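# Move the long box from desk to counter

## Task

Pick up the long cardboard box lying on the desk and set it down on the counter that stands behind the shelving, with no part of it hanging past the counter's edge. The stacked cartons must stay undisturbed, and the robot must not topple or finish leaning. The box has to stay in place on its own at the end, not because the robot is still holding or propping it.

## Robot and tools

ROBOT. A Rainbow Robotics RB-Y1 in a physics simulation. It has a wheeled base (two drive wheels plus two rear casters, 0.66 m long, 0.58 m wide, front edge 0.10 m ahead of the drive axle), a torso whose lower leg folds, a head with head_camera, and left and right 7-joint arms, each with a parallel gripper and a wrist camera (left_wrist_camera, right_wrist_camera). Loose objects can sometimes get a brief push from outside.

FRAMES. Base frame: origin on the floor between the drive wheels, x forward, y to the left, z up. The reported chest, left_hand and right_hand are expressed in it; a hand point is the midpoint between its finger pads, fingers point along its -z and close along its x. Printed hand positions can be off, more so with the arm stretched out. Odometry frame is the base frame at scene start; base_odometry counts wheel rotation only, so wheel slip looks like travel; heading is positive leftward, -3.142 to 3.142.

execute_actions. Argument actions: a list holding one action or none (empty list just reports state and images). An action may contain:
- base: exactly one of translate_m (metres, relative offset straight ahead from where the base is now, forward positive, -3 to 3) or rotate_rad (radians, relative turn in place, counter-clockwise/left positive, -3.2 to 3.2). No sideways motion.
- joints: a single dict, keyed by joint name, of absolute targets, radians except grippers in metres. Torso: torso_squat_rad 0 to 1.2 (bigger lowers the level chest), torso_shift_rad -0.3 to 0.6 (positive pushes hips forward), torso_pitch_rad -0.2 to 1.4 (positive bows forward), torso_yaw_rad -1.5 to 1.5 (positive left). Each arm, prefix left_ or right_: shoulder_pitch_rad -2.356 to 2.356 (0 hanging, negative raises forward); shoulder_roll_rad left 0 to 3.141, right -3.141 to 0 (away from body is positive on left, negative on right); shoulder_yaw_rad -2.094 to 2.094; elbow_rad -2.617 to 0.01 (negative bends); forearm_roll_rad -3.141 to 3.141; wrist_pitch_rad -1.57 to 1.919 (negative tips hand forward); hand_roll_rad -2.705 to 2.705; gripper_m 0 to 0.1 (gap between pads). Yaw and roll signs are the same for both arms. Head: head_pan_rad -0.523 to 0.523 (left positive, relative to chest), head_tilt_rad -0.35 to 1.57 (positive looks down). Tolerance for done is 0.02 rad, 0.004 m for grippers.
- speeds: caps for this action only: translate_m 0.05 to 0.4 m/s, rotate_rad 0.1 to 1.509 rad/s (defaults are the maxima). A base move needing over 8.667 s is refused.
- min_time_s: 0.1 to 8, a floor on the duration of each arm and head motion.
All parts start together. Joints or base you omit may keep pushing toward an earlier target. One action runs at most 15 s. Unknown keys or out-of-range values get the whole call refused. cameras: list of camera names or "all"; omitted/null means all, [] none. After a reported stop, the remaining movement calls in that reply are skipped.

Torso joints also obey combined limits: squat+shift<=1.52; squat-shift+pitch<=1.57; shift+0.5pitch-0.4squat<=0.7; shift+0.3pitch-0.5squat<=0.39. Breaking one leaves commanded torso joints short with off_target.

wait(seconds 0 to 10): idles and returns state and images. zoom_image(camera, region [x0,y0,x1,y1] in pixels, top-left origin, at most 504x504): closer look at that camera's most recent full image. read_manual(section "licences"): licence text only. finished_scene(scene): ends the scene irreversibly after the robot settles and reports success; the box must be resting correctly by then. Replying without any tool call ends everything.

RESULTS. base_status and joint_status per motion: done (for the base, wheels turned the commanded amount, slip possible); off_target (stopped short, may still push); contact_stop (torso or arm hit something resisting hard); time_out; stopped_with_arm (torso halted because an arm got contact_stop); limit_stop_at_<name>, e.g. limit_stop_at_own_body (guard stopped an arm or torso just before it would strike the robot's body) or limit_stop_at_motor_heat. A contact_stop, time_out or stopped_with_arm halts the whole group (torso joints; each arm's seven joints) and drops their targets. "joint command not followed" plus a cause: line means an arm's targets were withheld, usually to avoid self or arm-arm collision; named joints show not_followed and may be retried later; grippers still act. on_its_own lists what the call did not command; "held at" is a held target, not the position. A Motor temperatures line gives per-arm joint temperatures in joint_positions order; MOTOR HOT warns from 65 °C, and at 80 °C an OVER-TEMPERATURE FAULT brakes things and stops the call; resend targets after.

RECOVERY. If an arm or torso stopped against something, first back it off in its own action, arms before torso. Special case: both hands on one object and the torso hits contact_stop immediately with nothing in the way: send all arm joints (not grippers) their current joint_positions values, then resend the torso command. When the leg meets furniture the torso may shove the base backward while reporting done, unseen by odometry.

GRIPPING. To grasp, command an opening at least 0.005 m narrower than the object; off_target then is expected. Each arm handles about 3 kg; heavier loads may trigger contact_stop, and weight far in front of the drive wheels can tip the robot over with nothing to stop it.

AVOID. The base does not stop on hitting furniture and can keep pushing; the bent leg can poke past the front edge. Never let the arms strike or squeeze each other, grippers included; a hard press ends the run. Hands are not checked against the other arm's hand. Joint torque reaching its limit (shoulders 64.4 N m, elbows 33.1, wrist joints 23, including held weight) freezes the robot 10 s. Also avoid dropping, slamming, sliding or hard shoves, disturbing the cartons, and leaving the robot tilted.

Each tool is called after "Emit:" as name(argument=value, ...), one argument or row to a line, values as JSON.

## Session

Emit:
execute_actions(
  actions=[],
)

Scene clock: 0.00 s.
Motor temperatures (°C, as the motors report them): left_arm=[39 34 32 38 39 45 35] | right_arm=[36 35 39 40 44 47 39]
base_odometry: x=+0.000 y=+0.000 heading=+0.000 (m, m, rad; odometry frame)
base_status: not commanded
joint_positions: torso_squat_rad=+0.350 torso_shift_rad=+0.000 torso_pitch_rad=+0.000 torso_yaw_rad=+0.000 left_shoulder_pitch_rad=-0.002 left_shoulder_roll_rad=+0.030 left_shoulder_yaw_rad=-0.043 left_elbow_rad=-0.126 left_forearm_roll_rad=+0.046 left_wrist_pitch_rad=+0.026 left_hand_roll_rad=-0.010 left_gripper_m=+0.100 right_shoulder_pitch_rad=-0.021 right_shoulder_roll_rad=-0.030 right_shoulder_yaw_rad=-0.017 right_elbow_rad=-0.285 right_forearm_roll_rad=-0.044 right_wrist_pitch_rad=+0.008 right_hand_roll_rad=-0.005 right_gripper_m=+0.100 head_pan_rad=-0.001 head_tilt_rad=+0.401
joint_status: not commanded
chest: x=-0.2281 y=+0.0002 z=+1.2475 quat_wxyz=(+1.000, +0.000, +0.000, +0.000) (m; base frame)
left_hand: x=-0.1712 y=+0.2407 z=+0.5646 quat_wxyz=(+0.999, +0.013, -0.051, -0.005) (m; base frame)
right_hand: x=-0.0772 y=-0.2439 z=+0.5785 quat_wxyz=(+0.989, -0.012, -0.148, -0.028) (m; base frame)
pictures: head_camera, left_wrist_camera, right_wrist_camera
Images, in order (width x height): head_camera 896x504, left_wrist_camera 644x364, right_wrist_camera 644x364.

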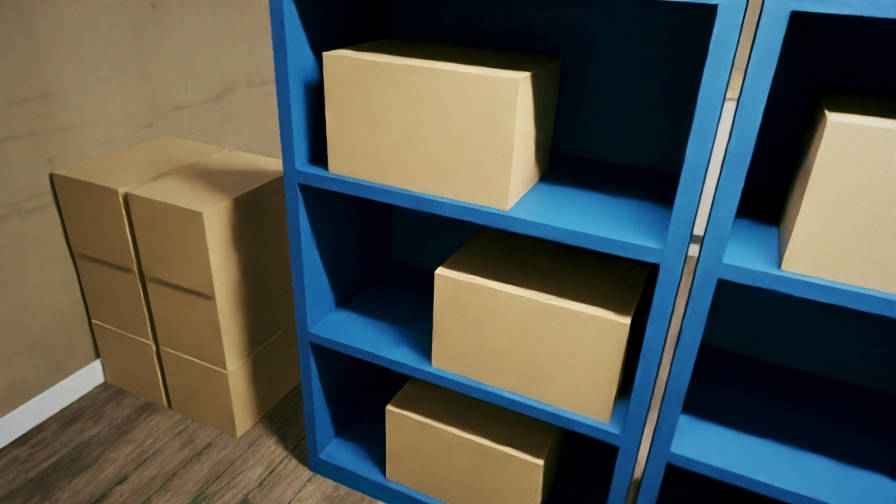

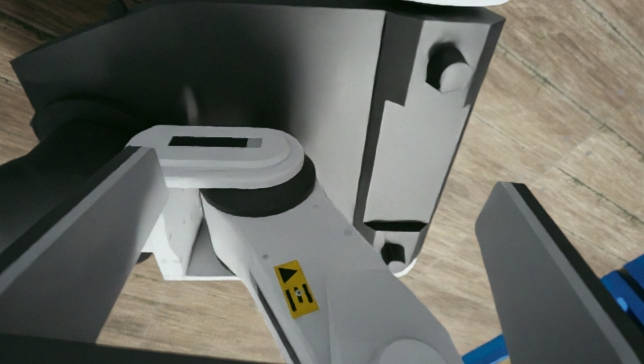

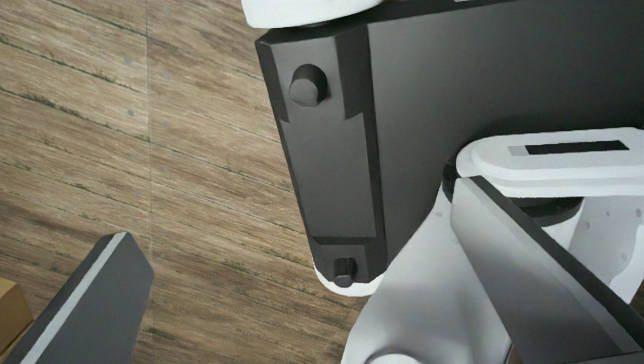

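Look around.

Emit:
execute_actions(
  actions=[
    {"base":{"rotate_rad":-1.5},"joints":{"head_tilt_rad":0.25}},
  ],
  cameras=["head_camera"],
)

Emit:
execute_actions(
  actions=[
    {"base":{"rotate_rad":-1.5}},
  ],
  cameras=["head_camera"],
)

Emit:
execute_actions(
  actions=[
    {"base":{"rotate_rad":-1.6}},
  ],
  cameras=["head_camera"],
)

Scene clock: 4.07 s.
Motor temperatures (°C, as the motors report them): left_arm=[39 34 32 38 39 45 35] | right_arm=[36 35 39 40 44 47 39]
base_odometry: x=+0.000 y=+0.000 heading=-1.499 (m, m, rad; odometry frame)
base_status: done
joint_positions: torso_squat_rad=+0.350 torso_shift_rad=+0.000 torso_pitch_rad=+0.000 torso_yaw_rad=+0.000 left_shoulder_pitch_rad=-0.002 left_shoulder_roll_rad=+0.030 left_shoulder_yaw_rad=-0.043 left_elbow_rad=-0.126 left_forearm_roll_rad=+0.046 left_wrist_pitch_rad=+0.026 left_hand_roll_rad=-0.010 left_gripper_m=+0.100 right_shoulder_pitch_rad=-0.021 right_shoulder_roll_rad=-0.030 right_shoulder_yaw_rad=-0.017 right_elbow_rad=-0.285 right_forearm_roll_rad=-0.044 right_wrist_pitch_rad=+0.008 right_hand_roll_rad=-0.005 right_gripper_m=+0.100 head_pan_rad=-0.001 head_tilt_rad=+0.250
joint_status: all done
chest: x=-0.2282 y=+0.0002 z=+1.2475 quat_wxyz=(+1.000, +0.000, +0.000, +0.000) (m; base frame)
left_hand: x=-0.1712 y=+0.2407 z=+0.5646 quat_wxyz=(+0.999, +0.013, -0.051, -0.005) (m; base frame)
right_hand: x=-0.0772 y=-0.2439 z=+0.5786 quat_wxyz=(+0.988, -0.012, -0.148, -0.028) (m; base frame)
pictures: head_camera
Images, in order (width x height): head_camera 896x504.

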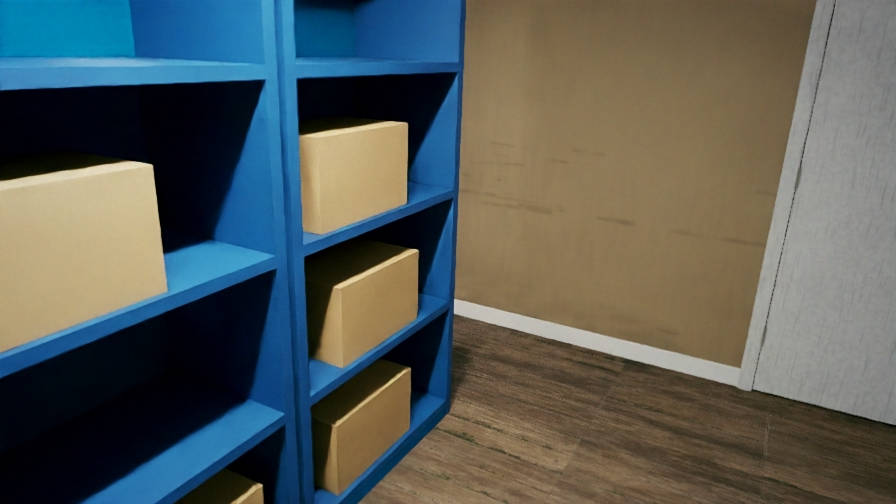

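Scene clock: 8.00 s.
Motor temperatures (°C, as the motors report them): left_arm=[39 34 32 38 39 45 35] | right_arm=[36 35 39 41 44 47 39]
base_odometry: x=+0.000 y=+0.000 heading=-2.999 (m, m, rad; odometry frame)
base_status: done
joint_positions: torso_squat_rad=+0.350 torso_shift_rad=+0.000 torso_pitch_rad=+0.000 torso_yaw_rad=+0.000 left_shoulder_pitch_rad=-0.002 left_shoulder_roll_rad=+0.030 left_shoulder_yaw_rad=-0.043 left_elbow_rad=-0.126 left_forearm_roll_rad=+0.046 left_wrist_pitch_rad=+0.026 left_hand_roll_rad=-0.010 left_gripper_m=+0.100 right_shoulder_pitch_rad=-0.021 right_shoulder_roll_rad=-0.030 right_shoulder_yaw_rad=-0.017 right_elbow_rad=-0.285 right_forearm_roll_rad=-0.044 right_wrist_pitch_rad=+0.008 right_hand_roll_rad=-0.005 right_gripper_m=+0.100 head_pan_rad=-0.001 head_tilt_rad=+0.250
joint_status: not commanded
chest: x=-0.2282 y=+0.0002 z=+1.2475 quat_wxyz=(+1.000, +0.000, +0.000, +0.000) (m; base frame)
left_hand: x=-0.1712 y=+0.2407 z=+0.5646 quat_wxyz=(+0.999, +0.013, -0.051, -0.005) (m; base frame)
right_hand: x=-0.0772 y=-0.2439 z=+0.5786 quat_wxyz=(+0.988, -0.012, -0.148, -0.028) (m; base frame)
pictures: head_camera
Images, in order (width x height): head_camera 896x504.

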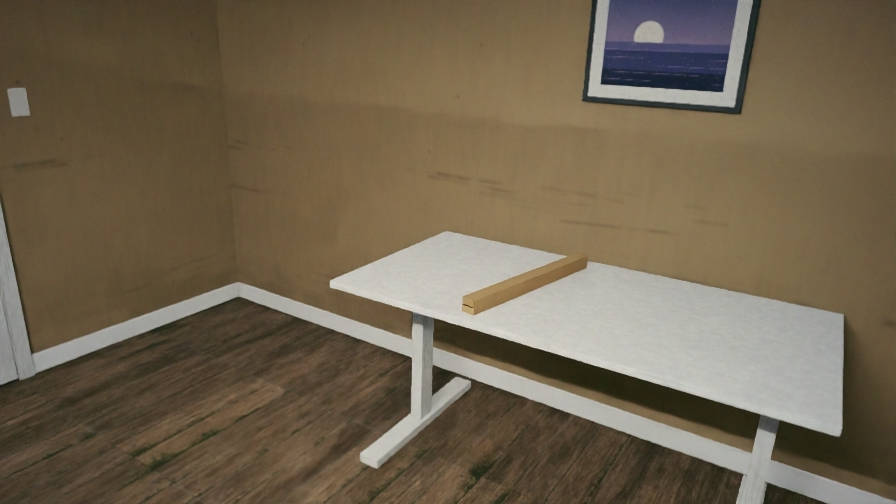

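Scene clock: 12.03 s.
Motor temperatures (°C, as the motors report them): left_arm=[39 34 32 38 39 45 35] | right_arm=[36 35 39 41 44 47 39]
base_odometry: x=+0.000 y=+0.000 heading=+1.685 (m, m, rad; odometry frame)
base_status: done
joint_positions: torso_squat_rad=+0.350 torso_shift_rad=+0.000 torso_pitch_rad=+0.000 torso_yaw_rad=+0.000 left_shoulder_pitch_rad=-0.002 left_shoulder_roll_rad=+0.030 left_shoulder_yaw_rad=-0.043 left_elbow_rad=-0.126 left_forearm_roll_rad=+0.046 left_wrist_pitch_rad=+0.026 left_hand_roll_rad=-0.010 left_gripper_m=+0.100 right_shoulder_pitch_rad=-0.021 right_shoulder_roll_rad=-0.030 right_shoulder_yaw_rad=-0.017 right_elbow_rad=-0.285 right_forearm_roll_rad=-0.044 right_wrist_pitch_rad=+0.008 right_hand_roll_rad=-0.005 right_gripper_m=+0.100 head_pan_rad=-0.001 head_tilt_rad=+0.250
joint_status: not commanded
chest: x=-0.2282 y=+0.0002 z=+1.2475 quat_wxyz=(+1.000, +0.000, +0.000, +0.000) (m; base frame)
left_hand: x=-0.1712 y=+0.2407 z=+0.5646 quat_wxyz=(+0.999, +0.013, -0.051, -0.005) (m; base frame)
right_hand: x=-0.0772 y=-0.2439 z=+0.5786 quat_wxyz=(+0.988, -0.012, -0.148, -0.028) (m; base frame)
pictures: head_camera
Images, in order (width x height): head_camera 896x504.

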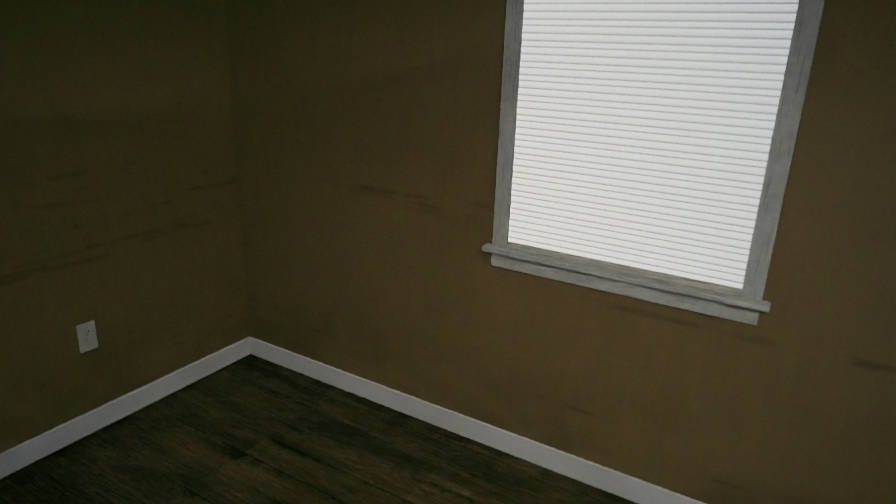

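Emit:
execute_actions(
  actions=[
    {"base":{"rotate_rad":2.6}},
  ],
  cameras=["head_camera"],
)

Emit:
execute_actions(
  actions=[
    {"base":{"translate_m":0.75}},
  ],
  cameras=[],
)

Emit:
execute_actions(
  actions=[
    {"base":{"rotate_rad":-1.57},"joints":{"head_tilt_rad":0.45}},
  ],
  cameras=["head_camera"],
)

Scene clock: 17.40 s.
Motor temperatures (°C, as the motors report them): left_arm=[39 34 32 38 39 45 35] | right_arm=[36 35 39 41 44 47 39]
base_odometry: x=+0.000 y=+0.000 heading=-1.999 (m, m, rad; odometry frame)
base_status: done
joint_positions: torso_squat_rad=+0.350 torso_shift_rad=+0.000 torso_pitch_rad=+0.000 torso_yaw_rad=+0.000 left_shoulder_pitch_rad=-0.002 left_shoulder_roll_rad=+0.030 left_shoulder_yaw_rad=-0.043 left_elbow_rad=-0.126 left_forearm_roll_rad=+0.046 left_wrist_pitch_rad=+0.026 left_hand_roll_rad=-0.010 left_gripper_m=+0.100 right_shoulder_pitch_rad=-0.021 right_shoulder_roll_rad=-0.030 right_shoulder_yaw_rad=-0.017 right_elbow_rad=-0.285 right_forearm_roll_rad=-0.044 right_wrist_pitch_rad=+0.008 right_hand_roll_rad=-0.005 right_gripper_m=+0.100 head_pan_rad=-0.001 head_tilt_rad=+0.250
joint_status: not commanded
chest: x=-0.2282 y=+0.0001 z=+1.2475 quat_wxyz=(+1.000, +0.000, +0.000, +0.000) (m; base frame)
left_hand: x=-0.1712 y=+0.2407 z=+0.5646 quat_wxyz=(+0.999, +0.013, -0.051, -0.005) (m; base frame)
right_hand: x=-0.0772 y=-0.2439 z=+0.5786 quat_wxyz=(+0.988, -0.012, -0.148, -0.028) (m; base frame)
pictures: head_camera
Images, in order (width x height): head_camera 896x504.

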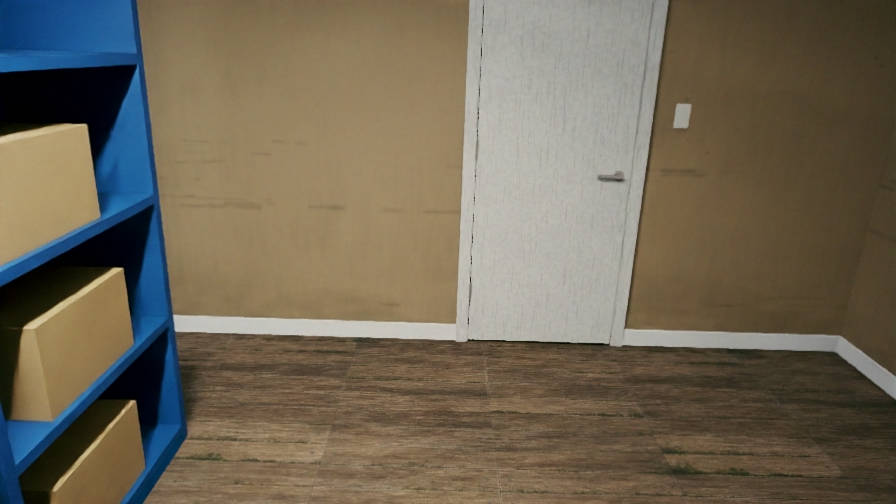

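Scene clock: 20.80 s.
Motor temperatures (°C, as the motors report them): left_arm=[39 34 32 38 39 45 35] | right_arm=[36 35 39 41 44 47 39]
base_odometry: x=-0.311 y=-0.682 heading=-1.998 (m, m, rad; odometry frame)
base_status: done
joint_positions: torso_squat_rad=+0.350 torso_shift_rad=+0.000 torso_pitch_rad=+0.000 torso_yaw_rad=+0.000 left_shoulder_pitch_rad=-0.002 left_shoulder_roll_rad=+0.030 left_shoulder_yaw_rad=-0.043 left_elbow_rad=-0.126 left_forearm_roll_rad=+0.046 left_wrist_pitch_rad=+0.026 left_hand_roll_rad=-0.010 left_gripper_m=+0.100 right_shoulder_pitch_rad=-0.021 right_shoulder_roll_rad=-0.030 right_shoulder_yaw_rad=-0.017 right_elbow_rad=-0.285 right_forearm_roll_rad=-0.044 right_wrist_pitch_rad=+0.008 right_hand_roll_rad=-0.005 right_gripper_m=+0.100 head_pan_rad=-0.001 head_tilt_rad=+0.250
joint_status: not commanded
chest: x=-0.2281 y=+0.0001 z=+1.2475 quat_wxyz=(+1.000, +0.000, +0.000, +0.000) (m; base frame)
left_hand: x=-0.1711 y=+0.2407 z=+0.5646 quat_wxyz=(+0.999, +0.013, -0.051, -0.005) (m; base frame)
right_hand: x=-0.0772 y=-0.2439 z=+0.5785 quat_wxyz=(+0.989, -0.012, -0.148, -0.028) (m; base frame)
pictures: none
No camera images: the call's "cameras" was empty. Leave "cameras" out to get every camera's image.

Scene clock: 24.80 s.
Motor temperatures (°C, as the motors report them): left_arm=[39 34 32 38 39 45 35] | right_arm=[36 35 39 41 44 47 39]
base_odometry: x=-0.311 y=-0.682 heading=+2.716 (m, m, rad; odometry frame)
base_status: done
joint_positions: torso_squat_rad=+0.350 torso_shift_rad=+0.000 torso_pitch_rad=+0.000 torso_yaw_rad=+0.000 left_shoulder_pitch_rad=-0.002 left_shoulder_roll_rad=+0.030 left_shoulder_yaw_rad=-0.043 left_elbow_rad=-0.126 left_forearm_roll_rad=+0.046 left_wrist_pitch_rad=+0.026 left_hand_roll_rad=-0.010 left_gripper_m=+0.100 right_shoulder_pitch_rad=-0.021 right_shoulder_roll_rad=-0.030 right_shoulder_yaw_rad=-0.017 right_elbow_rad=-0.285 right_forearm_roll_rad=-0.044 right_wrist_pitch_rad=+0.008 right_hand_roll_rad=-0.005 right_gripper_m=+0.100 head_pan_rad=-0.001 head_tilt_rad=+0.450
joint_status: all done
chest: x=-0.2282 y=+0.0002 z=+1.2475 quat_wxyz=(+1.000, +0.000, +0.000, +0.000) (m; base frame)
left_hand: x=-0.1711 y=+0.2407 z=+0.5646 quat_wxyz=(+0.999, +0.013, -0.051, -0.005) (m; base frame)
right_hand: x=-0.0772 y=-0.2439 z=+0.5786 quat_wxyz=(+0.989, -0.012, -0.148, -0.028) (m; base frame)
pictures: head_camera
Images, in order (width x height): head_camera 896x504.

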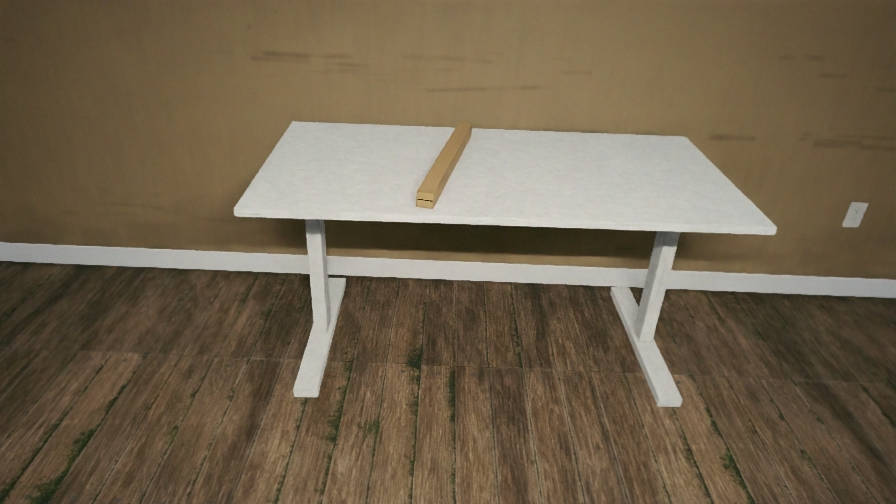

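Emit:
execute_actions(
  actions=[
    {"base":{"translate_m":0.6},"joints":{"torso_pitch_rad":0.5,"torso_shift_rad":0.2,"left_shoulder_pitch_rad":-1.2,"left_elbow_rad":-0.9,"left_wrist_pitch_rad":1.0,"left_hand_roll_rad":1.57,"left_shoulder_roll_rad":0.03,"head_tilt_rad":0.3}},
  ],
)

Scene clock: 28.10 s.
Motor temperatures (°C, as the motors report them): left_arm=[39 34 32 38 39 45 35] | right_arm=[36 35 39 41 44 47 39]
base_odometry: x=-0.857 y=-0.434 heading=+2.715 (m, m, rad; odometry frame)
base_status: done
joint_positions: torso_squat_rad=+0.350 torso_shift_rad=+0.200 torso_pitch_rad=+0.500 torso_yaw_rad=+0.000 left_shoulder_pitch_rad=-1.200 left_shoulder_roll_rad=+0.030 left_shoulder_yaw_rad=-0.043 left_elbow_rad=-0.900 left_forearm_roll_rad=+0.046 left_wrist_pitch_rad=+1.000 left_hand_roll_rad=+1.570 left_gripper_m=+0.100 right_shoulder_pitch_rad=-0.021 right_shoulder_roll_rad=-0.030 right_shoulder_yaw_rad=-0.017 right_elbow_rad=-0.285 right_forearm_roll_rad=-0.044 right_wrist_pitch_rad=+0.008 right_hand_roll_rad=-0.005 right_gripper_m=+0.100 head_pan_rad=-0.001 head_tilt_rad=+0.300
joint_status: all done
chest: x=+0.0510 y=+0.0001 z=+1.1965 quat_wxyz=(+0.969, +0.000, +0.247, +0.000) (m; base frame)
left_hand: x=+0.6155 y=+0.0220 z=+0.8260 quat_wxyz=(+0.807, -0.213, -0.159, +0.528) (m; base frame)
right_hand: x=-0.1371 y=-0.2439 z=+0.5370 quat_wxyz=(+0.994, -0.018, +0.101, -0.024) (m; base frame)
pictures: head_camera, left_wrist_camera, right_wrist_camera
Images, in order (width x height): head_camera 896x504, left_wrist_camera 644x364, right_wrist_camera 644x364.

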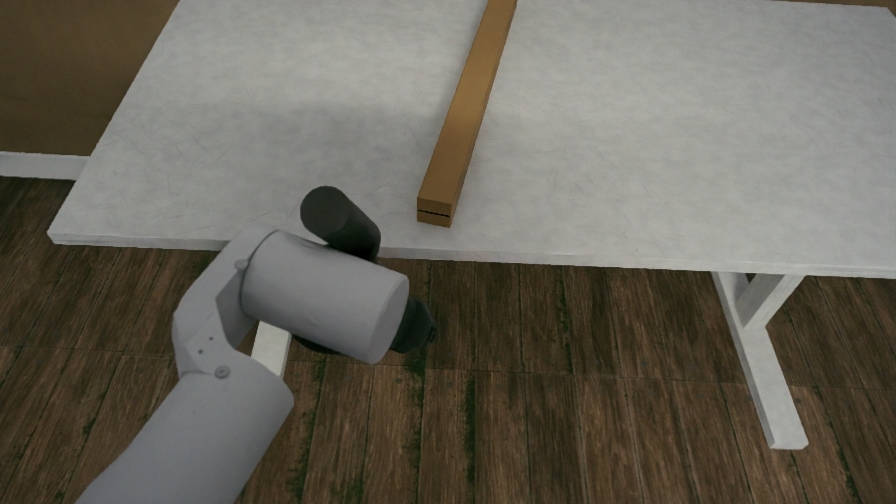

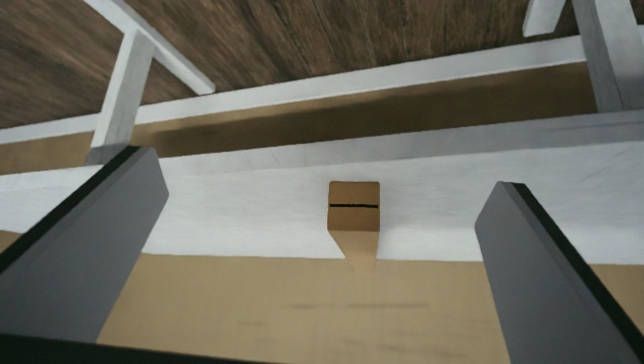

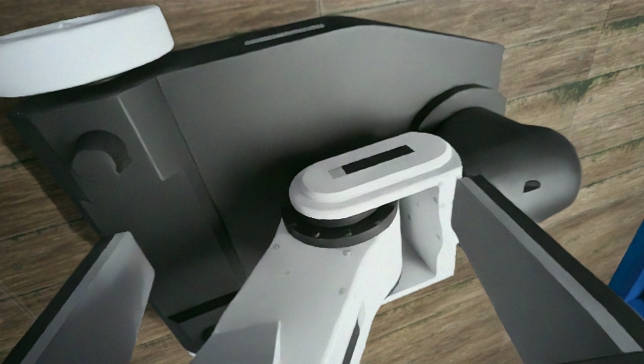

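Emit:
execute_actions(
  actions=[
    {"joints":{"torso_yaw_rad":-0.1,"left_shoulder_pitch_rad":-1.32,"left_hand_roll_rad":1.93,"head_tilt_rad":0.2}},
  ],
  cameras=[],
)

Emit:
execute_actions(
  actions=[
    {"base":{"translate_m":0.52}},
  ],
)

Scene clock: 29.37 s.
Motor temperatures (°C, as the motors report them): left_arm=[39 34 32 38 39 45 35] | right_arm=[36 35 39 41 44 47 39]
base_odometry: x=-0.857 y=-0.434 heading=+2.715 (m, m, rad; odometry frame)
base_status: not commanded
joint_positions: torso_squat_rad=+0.350 torso_shift_rad=+0.200 torso_pitch_rad=+0.500 torso_yaw_rad=-0.100 left_shoulder_pitch_rad=-1.320 left_shoulder_roll_rad=+0.030 left_shoulder_yaw_rad=-0.043 left_elbow_rad=-0.900 left_forearm_roll_rad=+0.046 left_wrist_pitch_rad=+1.000 left_hand_roll_rad=+1.930 left_gripper_m=+0.100 right_shoulder_pitch_rad=-0.021 right_shoulder_roll_rad=-0.030 right_shoulder_yaw_rad=-0.017 right_elbow_rad=-0.285 right_forearm_roll_rad=-0.044 right_wrist_pitch_rad=+0.008 right_hand_roll_rad=-0.005 right_gripper_m=+0.100 head_pan_rad=-0.001 head_tilt_rad=+0.200
joint_status: all done
chest: x=+0.0509 y=+0.0001 z=+1.1965 quat_wxyz=(+0.968, -0.012, +0.247, -0.049) (m; base frame)
left_hand: x=+0.6504 y=-0.0732 z=+0.8938 quat_wxyz=(+0.721, -0.307, -0.118, +0.610) (m; base frame)
right_hand: x=-0.1591 y=-0.2578 z=+0.5491 quat_wxyz=(+0.992, -0.038, +0.101, -0.070) (m; base frame)
pictures: none
No camera images: the call's "cameras" was empty. Leave "cameras" out to get every camera's image.

Scene clock: 32.13 s.
Motor temperatures (°C, as the motors report them): left_arm=[39 34 32 38 39 45 35] | right_arm=[36 35 39 41 44 47 39]
base_odometry: x=-1.330 y=-0.219 heading=+2.715 (m, m, rad; odometry frame)
base_status: done
joint_positions: torso_squat_rad=+0.350 torso_shift_rad=+0.200 torso_pitch_rad=+0.500 torso_yaw_rad=-0.100 left_shoulder_pitch_rad=-1.320 left_shoulder_roll_rad=+0.030 left_shoulder_yaw_rad=-0.043 left_elbow_rad=-0.900 left_forearm_roll_rad=+0.046 left_wrist_pitch_rad=+1.000 left_hand_roll_rad=+1.930 left_gripper_m=+0.100 right_shoulder_pitch_rad=-0.021 right_shoulder_roll_rad=-0.030 right_shoulder_yaw_rad=-0.017 right_elbow_rad=-0.285 right_forearm_roll_rad=-0.044 right_wrist_pitch_rad=+0.008 right_hand_roll_rad=-0.005 right_gripper_m=+0.100 head_pan_rad=-0.001 head_tilt_rad=+0.200
joint_status: not commanded
chest: x=+0.0509 y=+0.0001 z=+1.1965 quat_wxyz=(+0.968, -0.012, +0.247, -0.049) (m; base frame)
left_hand: x=+0.6503 y=-0.0731 z=+0.8937 quat_wxyz=(+0.721, -0.307, -0.118, +0.610) (m; base frame)
right_hand: x=-0.1591 y=-0.2578 z=+0.5491 quat_wxyz=(+0.992, -0.038, +0.101, -0.070) (m; base frame)
pictures: head_camera, left_wrist_camera, right_wrist_camera
Images, in order (width x height): head_camera 896x504, left_wrist_camera 644x364, right_wrist_camera 644x364.

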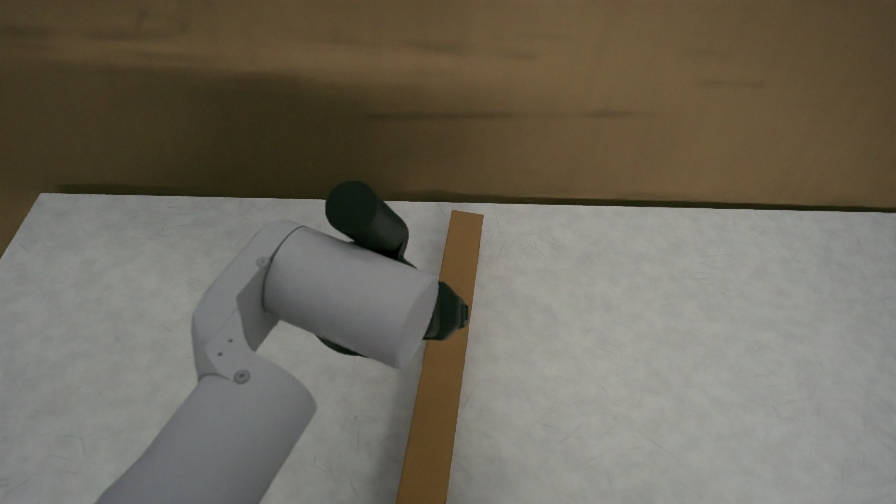

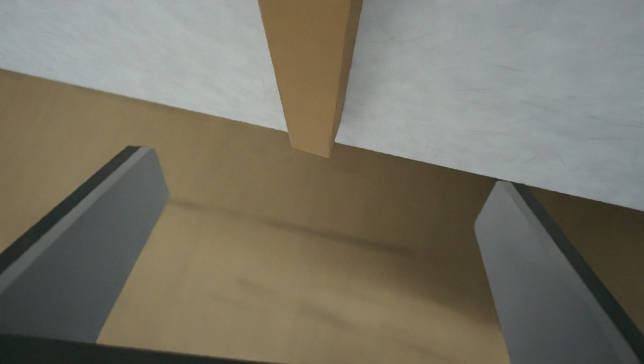

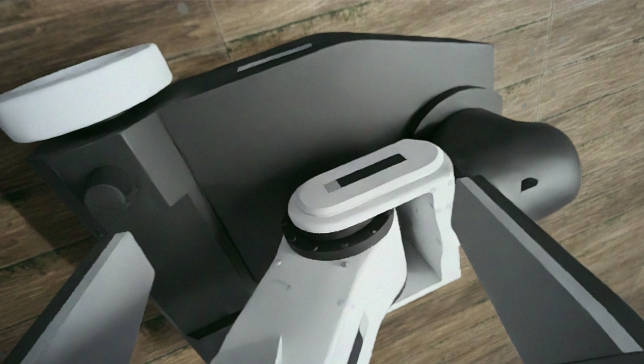

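Emit:
execute_actions(
  actions=[
    {"base":{"translate_m":0.05},"joints":{"left_shoulder_pitch_rad":-1.2,"left_shoulder_roll_rad":0.08}},
  ],
)

Scene clock: 33.50 s.
Motor temperatures (°C, as the motors report them): left_arm=[39 34 32 38 39 45 35] | right_arm=[36 35 39 41 44 47 39]
base_odometry: x=-1.376 y=-0.198 heading=+2.715 (m, m, rad; odometry frame)
base_status: done
joint_positions: torso_squat_rad=+0.350 torso_shift_rad=+0.200 torso_pitch_rad=+0.500 torso_yaw_rad=-0.100 left_shoulder_pitch_rad=-1.200 left_shoulder_roll_rad=+0.080 left_shoulder_yaw_rad=-0.043 left_elbow_rad=-0.900 left_forearm_roll_rad=+0.046 left_wrist_pitch_rad=+1.000 left_hand_roll_rad=+1.930 left_gripper_m=+0.100 right_shoulder_pitch_rad=-0.021 right_shoulder_roll_rad=-0.030 right_shoulder_yaw_rad=-0.017 right_elbow_rad=-0.285 right_forearm_roll_rad=-0.044 right_wrist_pitch_rad=+0.008 right_hand_roll_rad=-0.005 right_gripper_m=+0.100 head_pan_rad=-0.001 head_tilt_rad=+0.200
joint_status: all done
chest: x=+0.0509 y=+0.0002 z=+1.1965 quat_wxyz=(+0.968, -0.012, +0.247, -0.048) (m; base frame)
left_hand: x=+0.6294 y=-0.0145 z=+0.8268 quat_wxyz=(+0.716, -0.251, -0.113, +0.642) (m; base frame)
right_hand: x=-0.1591 y=-0.2578 z=+0.5491 quat_wxyz=(+0.992, -0.038, +0.101, -0.070) (m; base frame)
pictures: head_camera, left_wrist_camera, right_wrist_camera
Images, in order (width x height): head_camera 896x504, left_wrist_camera 644x364, right_wrist_camera 644x364.

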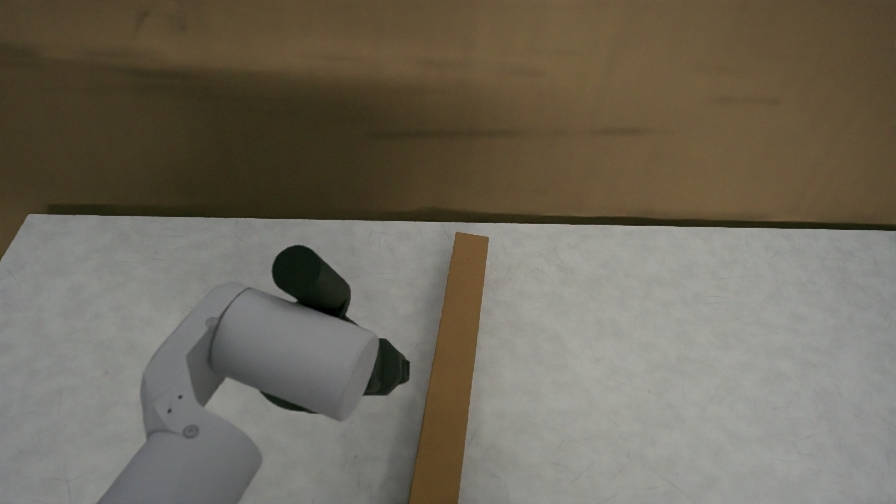

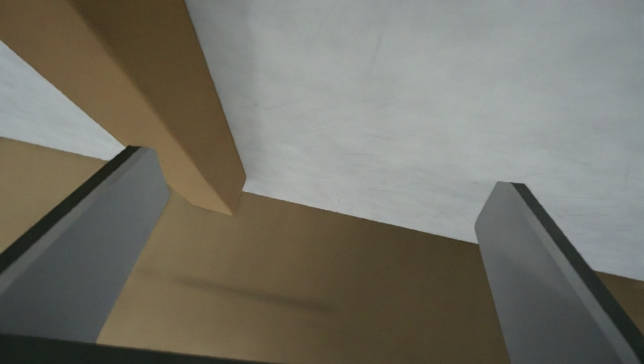

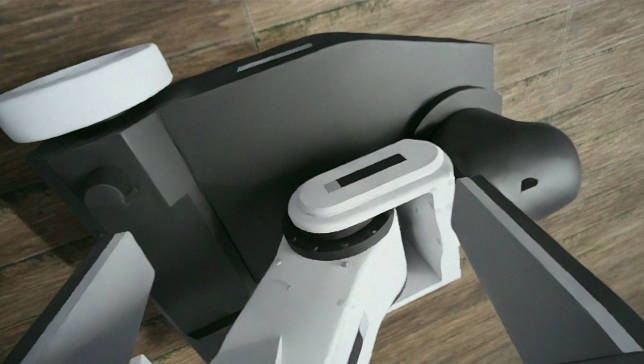

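Emit:
execute_actions(
  actions=[
    {"joints":{"torso_squat_rad":0.15}},
  ],
  cameras=[],
)

Emit:
execute_actions(
  actions=[
    {"joints":{"torso_yaw_rad":-0.18,"left_hand_roll_rad":2.0}},
  ],
)

Scene clock: 35.10 s.
Motor temperatures (°C, as the motors report them): left_arm=[39 34 32 38 39 45 35] | right_arm=[36 35 39 41 44 47 39]
base_odometry: x=-1.376 y=-0.198 heading=+2.715 (m, m, rad; odometry frame)
base_status: not commanded
joint_positions: torso_squat_rad=+0.150 torso_shift_rad=+0.200 torso_pitch_rad=+0.500 torso_yaw_rad=-0.100 left_shoulder_pitch_rad=-1.200 left_shoulder_roll_rad=+0.080 left_shoulder_yaw_rad=-0.043 left_elbow_rad=-0.900 left_forearm_roll_rad=+0.046 left_wrist_pitch_rad=+1.000 left_hand_roll_rad=+1.930 left_gripper_m=+0.100 right_shoulder_pitch_rad=-0.021 right_shoulder_roll_rad=-0.030 right_shoulder_yaw_rad=-0.017 right_elbow_rad=-0.285 right_forearm_roll_rad=-0.044 right_wrist_pitch_rad=+0.008 right_hand_roll_rad=-0.005 right_gripper_m=+0.100 head_pan_rad=-0.001 head_tilt_rad=+0.200
joint_status: all done
chest: x=+0.0578 y=+0.0002 z=+1.2304 quat_wxyz=(+0.968, -0.012, +0.247, -0.048) (m; base frame)
left_hand: x=+0.6363 y=-0.0145 z=+0.8606 quat_wxyz=(+0.716, -0.251, -0.113, +0.642) (m; base frame)
right_hand: x=-0.1522 y=-0.2578 z=+0.5830 quat_wxyz=(+0.992, -0.038, +0.101, -0.070) (m; base frame)
pictures: none
No camera images: the call's "cameras" was empty. Leave "cameras" out to get every camera's image.

Scene clock: 35.90 s.
Motor temperatures (°C, as the motors report them): left_arm=[39 34 32 38 39 45 35] | right_arm=[36 35 39 41 44 47 39]
base_odometry: x=-1.376 y=-0.198 heading=+2.715 (m, m, rad; odometry frame)
base_status: not commanded
joint_positions: torso_squat_rad=+0.150 torso_shift_rad=+0.200 torso_pitch_rad=+0.500 torso_yaw_rad=-0.180 left_shoulder_pitch_rad=-1.200 left_shoulder_roll_rad=+0.080 left_shoulder_yaw_rad=-0.043 left_elbow_rad=-0.900 left_forearm_roll_rad=+0.046 left_wrist_pitch_rad=+1.000 left_hand_roll_rad=+2.000 left_gripper_m=+0.100 right_shoulder_pitch_rad=-0.021 right_shoulder_roll_rad=-0.030 right_shoulder_yaw_rad=-0.017 right_elbow_rad=-0.285 right_forearm_roll_rad=-0.044 right_wrist_pitch_rad=+0.008 right_hand_roll_rad=-0.005 right_gripper_m=+0.100 head_pan_rad=-0.001 head_tilt_rad=+0.200
joint_status: all done
chest: x=+0.0578 y=+0.0002 z=+1.2304 quat_wxyz=(+0.965, -0.022, +0.246, -0.087) (m; base frame)
left_hand: x=+0.6334 y=-0.0692 z=+0.8623 quat_wxyz=(+0.711, -0.271, -0.082, +0.644) (m; base frame)
right_hand: x=-0.1707 y=-0.2671 z=+0.5930 quat_wxyz=(+0.988, -0.053, +0.101, -0.107) (m; base frame)
pictures: head_camera, left_wrist_camera, right_wrist_camera
Images, in order (width x height): head_camera 896x504, left_wrist_camera 644x364, right_wrist_camera 644x364.

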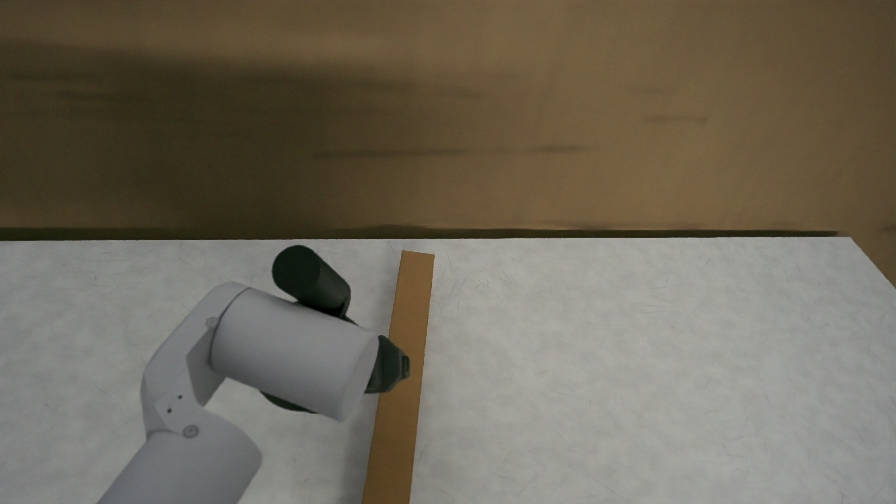

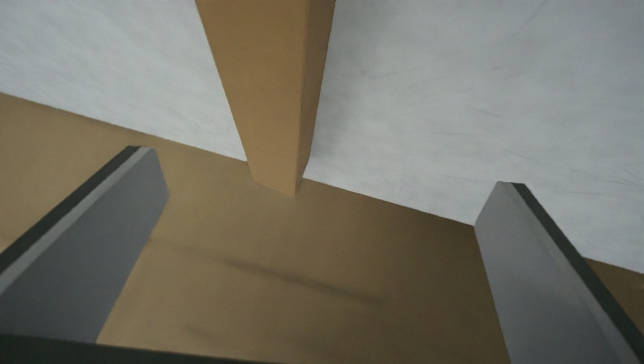

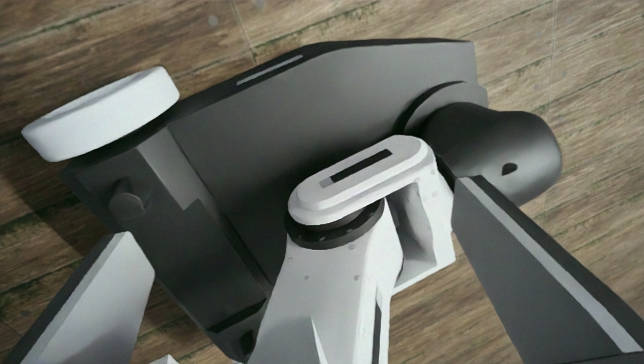

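Emit:
execute_actions(
  actions=[
    {"joints":{"torso_squat_rad":0.42,"torso_yaw_rad":-0.195}},
  ],
)

Scene clock: 37.73 s.
Motor temperatures (°C, as the motors report them): left_arm=[39 34 32 38 39 45 35] | right_arm=[36 35 39 41 44 47 39]
base_odometry: x=-1.376 y=-0.198 heading=+2.715 (m, m, rad; odometry frame)
base_status: not commanded
joint_positions: torso_squat_rad=+0.420 torso_shift_rad=+0.200 torso_pitch_rad=+0.500 torso_yaw_rad=-0.195 left_shoulder_pitch_rad=-1.200 left_shoulder_roll_rad=+0.080 left_shoulder_yaw_rad=-0.043 left_elbow_rad=-0.900 left_forearm_roll_rad=+0.046 left_wrist_pitch_rad=+1.000 left_hand_roll_rad=+2.000 left_gripper_m=+0.100 right_shoulder_pitch_rad=-0.021 right_shoulder_roll_rad=-0.030 right_shoulder_yaw_rad=-0.017 right_elbow_rad=-0.285 right_forearm_roll_rad=-0.044 right_wrist_pitch_rad=+0.008 right_hand_roll_rad=-0.005 right_gripper_m=+0.100 head_pan_rad=-0.001 head_tilt_rad=+0.200
joint_status: all done
chest: x=+0.0472 y=+0.0001 z=+1.1785 quat_wxyz=(+0.964, -0.024, +0.246, -0.094) (m; base frame)
left_hand: x=+0.6219 y=-0.0793 z=+0.8110 quat_wxyz=(+0.714, -0.274, -0.078, +0.639) (m; base frame)
right_hand: x=-0.1846 y=-0.2686 z=+0.5430 quat_wxyz=(+0.987, -0.056, +0.101, -0.113) (m; base frame)
pictures: head_camera, left_wrist_camera, right_wrist_camera
Images, in order (width x height): head_camera 896x504, left_wrist_camera 644x364, right_wrist_camera 644x364.

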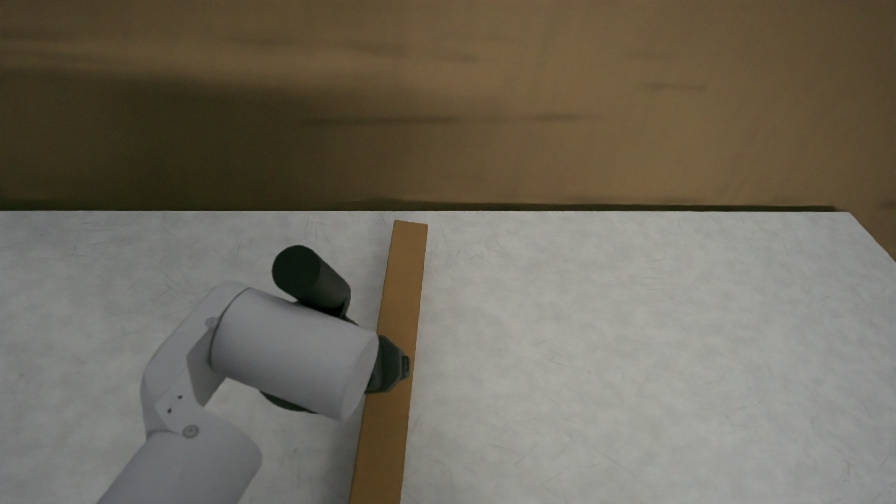

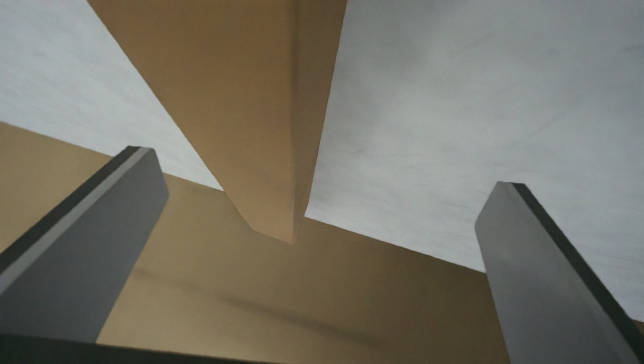

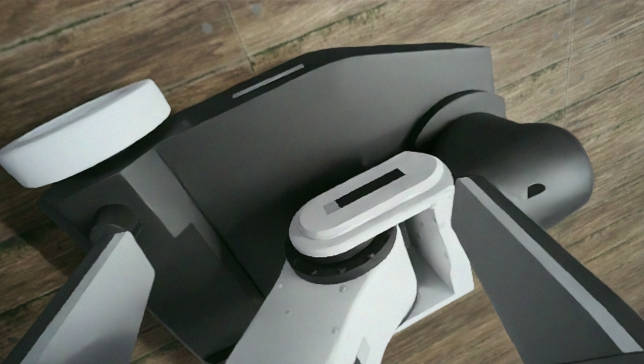

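Emit:
execute_actions(
  actions=[
    {"joints":{"torso_yaw_rad":-0.235}},
  ],
  cameras=[],
)

Emit:
execute_actions(
  actions=[
    {"joints":{"torso_squat_rad":0.55}},
  ],
)

Scene clock: 38.50 s.
Motor temperatures (°C, as the motors report them): left_arm=[39 34 32 38 39 45 35] | right_arm=[36 35 39 41 44 47 39]
base_odometry: x=-1.376 y=-0.198 heading=+2.715 (m, m, rad; odometry frame)
base_status: not commanded
joint_positions: torso_squat_rad=+0.420 torso_shift_rad=+0.200 torso_pitch_rad=+0.500 torso_yaw_rad=-0.235 left_shoulder_pitch_rad=-1.200 left_shoulder_roll_rad=+0.080 left_shoulder_yaw_rad=-0.043 left_elbow_rad=-0.900 left_forearm_roll_rad=+0.046 left_wrist_pitch_rad=+1.000 left_hand_roll_rad=+2.000 left_gripper_m=+0.100 right_shoulder_pitch_rad=-0.021 right_shoulder_roll_rad=-0.030 right_shoulder_yaw_rad=-0.017 right_elbow_rad=-0.285 right_forearm_roll_rad=-0.044 right_wrist_pitch_rad=+0.008 right_hand_roll_rad=-0.005 right_gripper_m=+0.100 head_pan_rad=-0.001 head_tilt_rad=+0.200
joint_status: all done
chest: x=+0.0472 y=+0.0001 z=+1.1785 quat_wxyz=(+0.962, -0.029, +0.246, -0.114) (m; base frame)
left_hand: x=+0.6186 y=-0.1065 z=+0.8128 quat_wxyz=(+0.723, -0.283, -0.067, +0.627) (m; base frame)
right_hand: x=-0.1942 y=-0.2724 z=+0.5482 quat_wxyz=(+0.984, -0.064, +0.101, -0.132) (m; base frame)
pictures: none
No camera images: the call's "cameras" was empty. Leave "cameras" out to get every camera's image.

Scene clock: 39.73 s.
Motor temperatures (°C, as the motors report them): left_arm=[39 34 32 38 39 45 35] | right_arm=[36 35 39 41 44 47 39]
base_odometry: x=-1.376 y=-0.198 heading=+2.715 (m, m, rad; odometry frame)
base_status: not commanded
joint_positions: torso_squat_rad=+0.550 torso_shift_rad=+0.200 torso_pitch_rad=+0.500 torso_yaw_rad=-0.235 left_shoulder_pitch_rad=-1.200 left_shoulder_roll_rad=+0.080 left_shoulder_yaw_rad=-0.043 left_elbow_rad=-0.900 left_forearm_roll_rad=+0.046 left_wrist_pitch_rad=+1.000 left_hand_roll_rad=+2.000 left_gripper_m=+0.100 right_shoulder_pitch_rad=-0.021 right_shoulder_roll_rad=-0.030 right_shoulder_yaw_rad=-0.017 right_elbow_rad=-0.285 right_forearm_roll_rad=-0.044 right_wrist_pitch_rad=+0.008 right_hand_roll_rad=-0.005 right_gripper_m=+0.100 head_pan_rad=-0.001 head_tilt_rad=+0.200
joint_status: all done
chest: x=+0.0388 y=+0.0001 z=+1.1370 quat_wxyz=(+0.962, -0.029, +0.246, -0.114) (m; base frame)
left_hand: x=+0.6102 y=-0.1065 z=+0.7713 quat_wxyz=(+0.723, -0.283, -0.067, +0.627) (m; base frame)
right_hand: x=-0.2026 y=-0.2725 z=+0.5067 quat_wxyz=(+0.984, -0.064, +0.101, -0.132) (m; base frame)
pictures: head_camera, left_wrist_camera, right_wrist_camera
Images, in order (width x height): head_camera 896x504, left_wrist_camera 644x364, right_wrist_camera 644x364.

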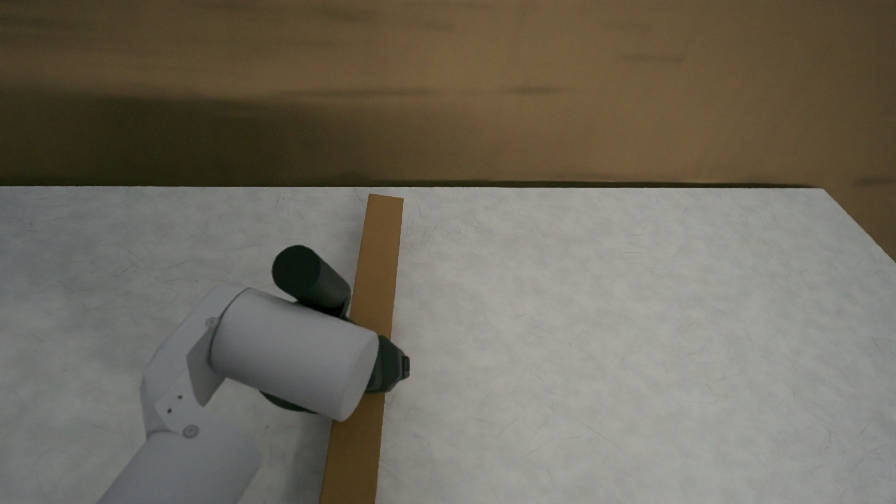

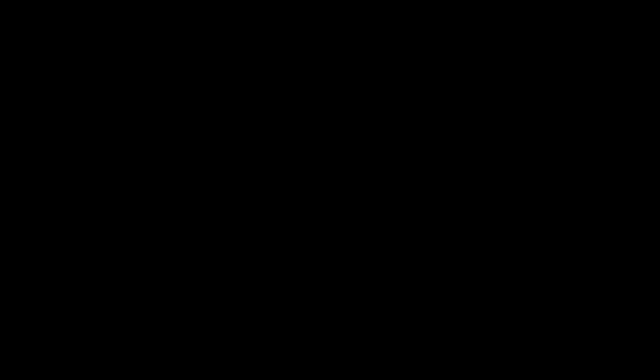

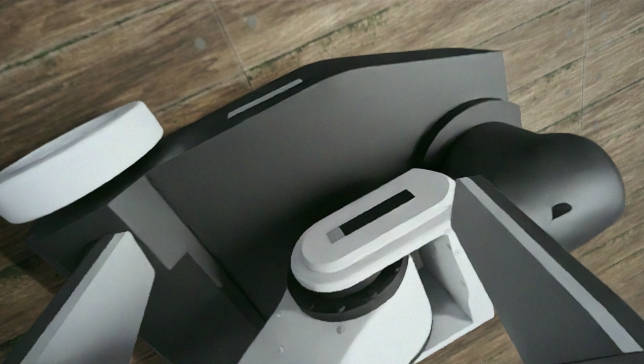

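Emit:
execute_actions(
  actions=[
    {"joints":{"left_gripper_m":0.035}},
  ],
)

Scene clock: 40.93 s.
Motor temperatures (°C, as the motors report them): left_arm=[39 34 32 38 39 45 35] | right_arm=[36 35 39 41 44 47 39]
base_odometry: x=-1.376 y=-0.198 heading=+2.715 (m, m, rad; odometry frame)
base_status: not commanded
joint_positions: torso_squat_rad=+0.550 torso_shift_rad=+0.200 torso_pitch_rad=+0.500 torso_yaw_rad=-0.235 left_shoulder_pitch_rad=-1.200 left_shoulder_roll_rad=+0.080 left_shoulder_yaw_rad=-0.043 left_elbow_rad=-0.900 left_forearm_roll_rad=+0.046 left_wrist_pitch_rad=+1.000 left_hand_roll_rad=+2.000 left_gripper_m=+0.056 right_shoulder_pitch_rad=-0.021 right_shoulder_roll_rad=-0.030 right_shoulder_yaw_rad=-0.017 right_elbow_rad=-0.285 right_forearm_roll_rad=-0.044 right_wrist_pitch_rad=+0.008 right_hand_roll_rad=-0.005 right_gripper_m=+0.100 head_pan_rad=-0.001 head_tilt_rad=+0.200
joint_status: left_gripper_m off_target (ended at +0.056, target +0.035)
chest: x=+0.0388 y=+0.0001 z=+1.1370 quat_wxyz=(+0.962, -0.029, +0.246, -0.114) (m; base frame)
left_hand: x=+0.6102 y=-0.1065 z=+0.7713 quat_wxyz=(+0.723, -0.283, -0.067, +0.627) (m; base frame)
right_hand: x=-0.2026 y=-0.2725 z=+0.5067 quat_wxyz=(+0.984, -0.064, +0.101, -0.132) (m; base frame)
pictures: head_camera, left_wrist_camera, right_wrist_camera
Images, in order (width x height): head_camera 896x504, left_wrist_camera 644x364, right_wrist_camera 644x364.

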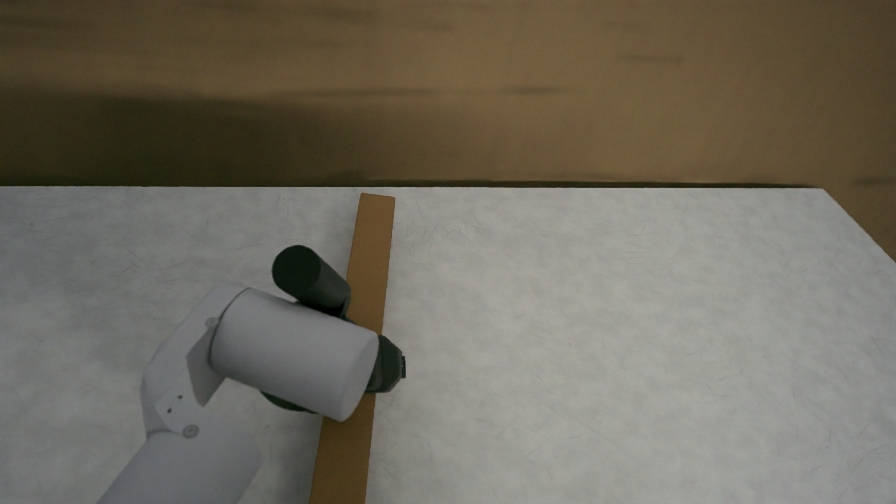

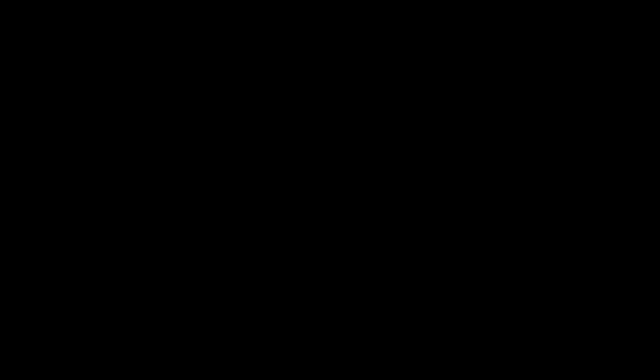

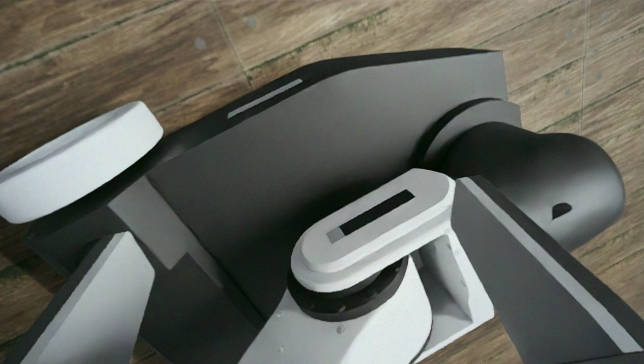

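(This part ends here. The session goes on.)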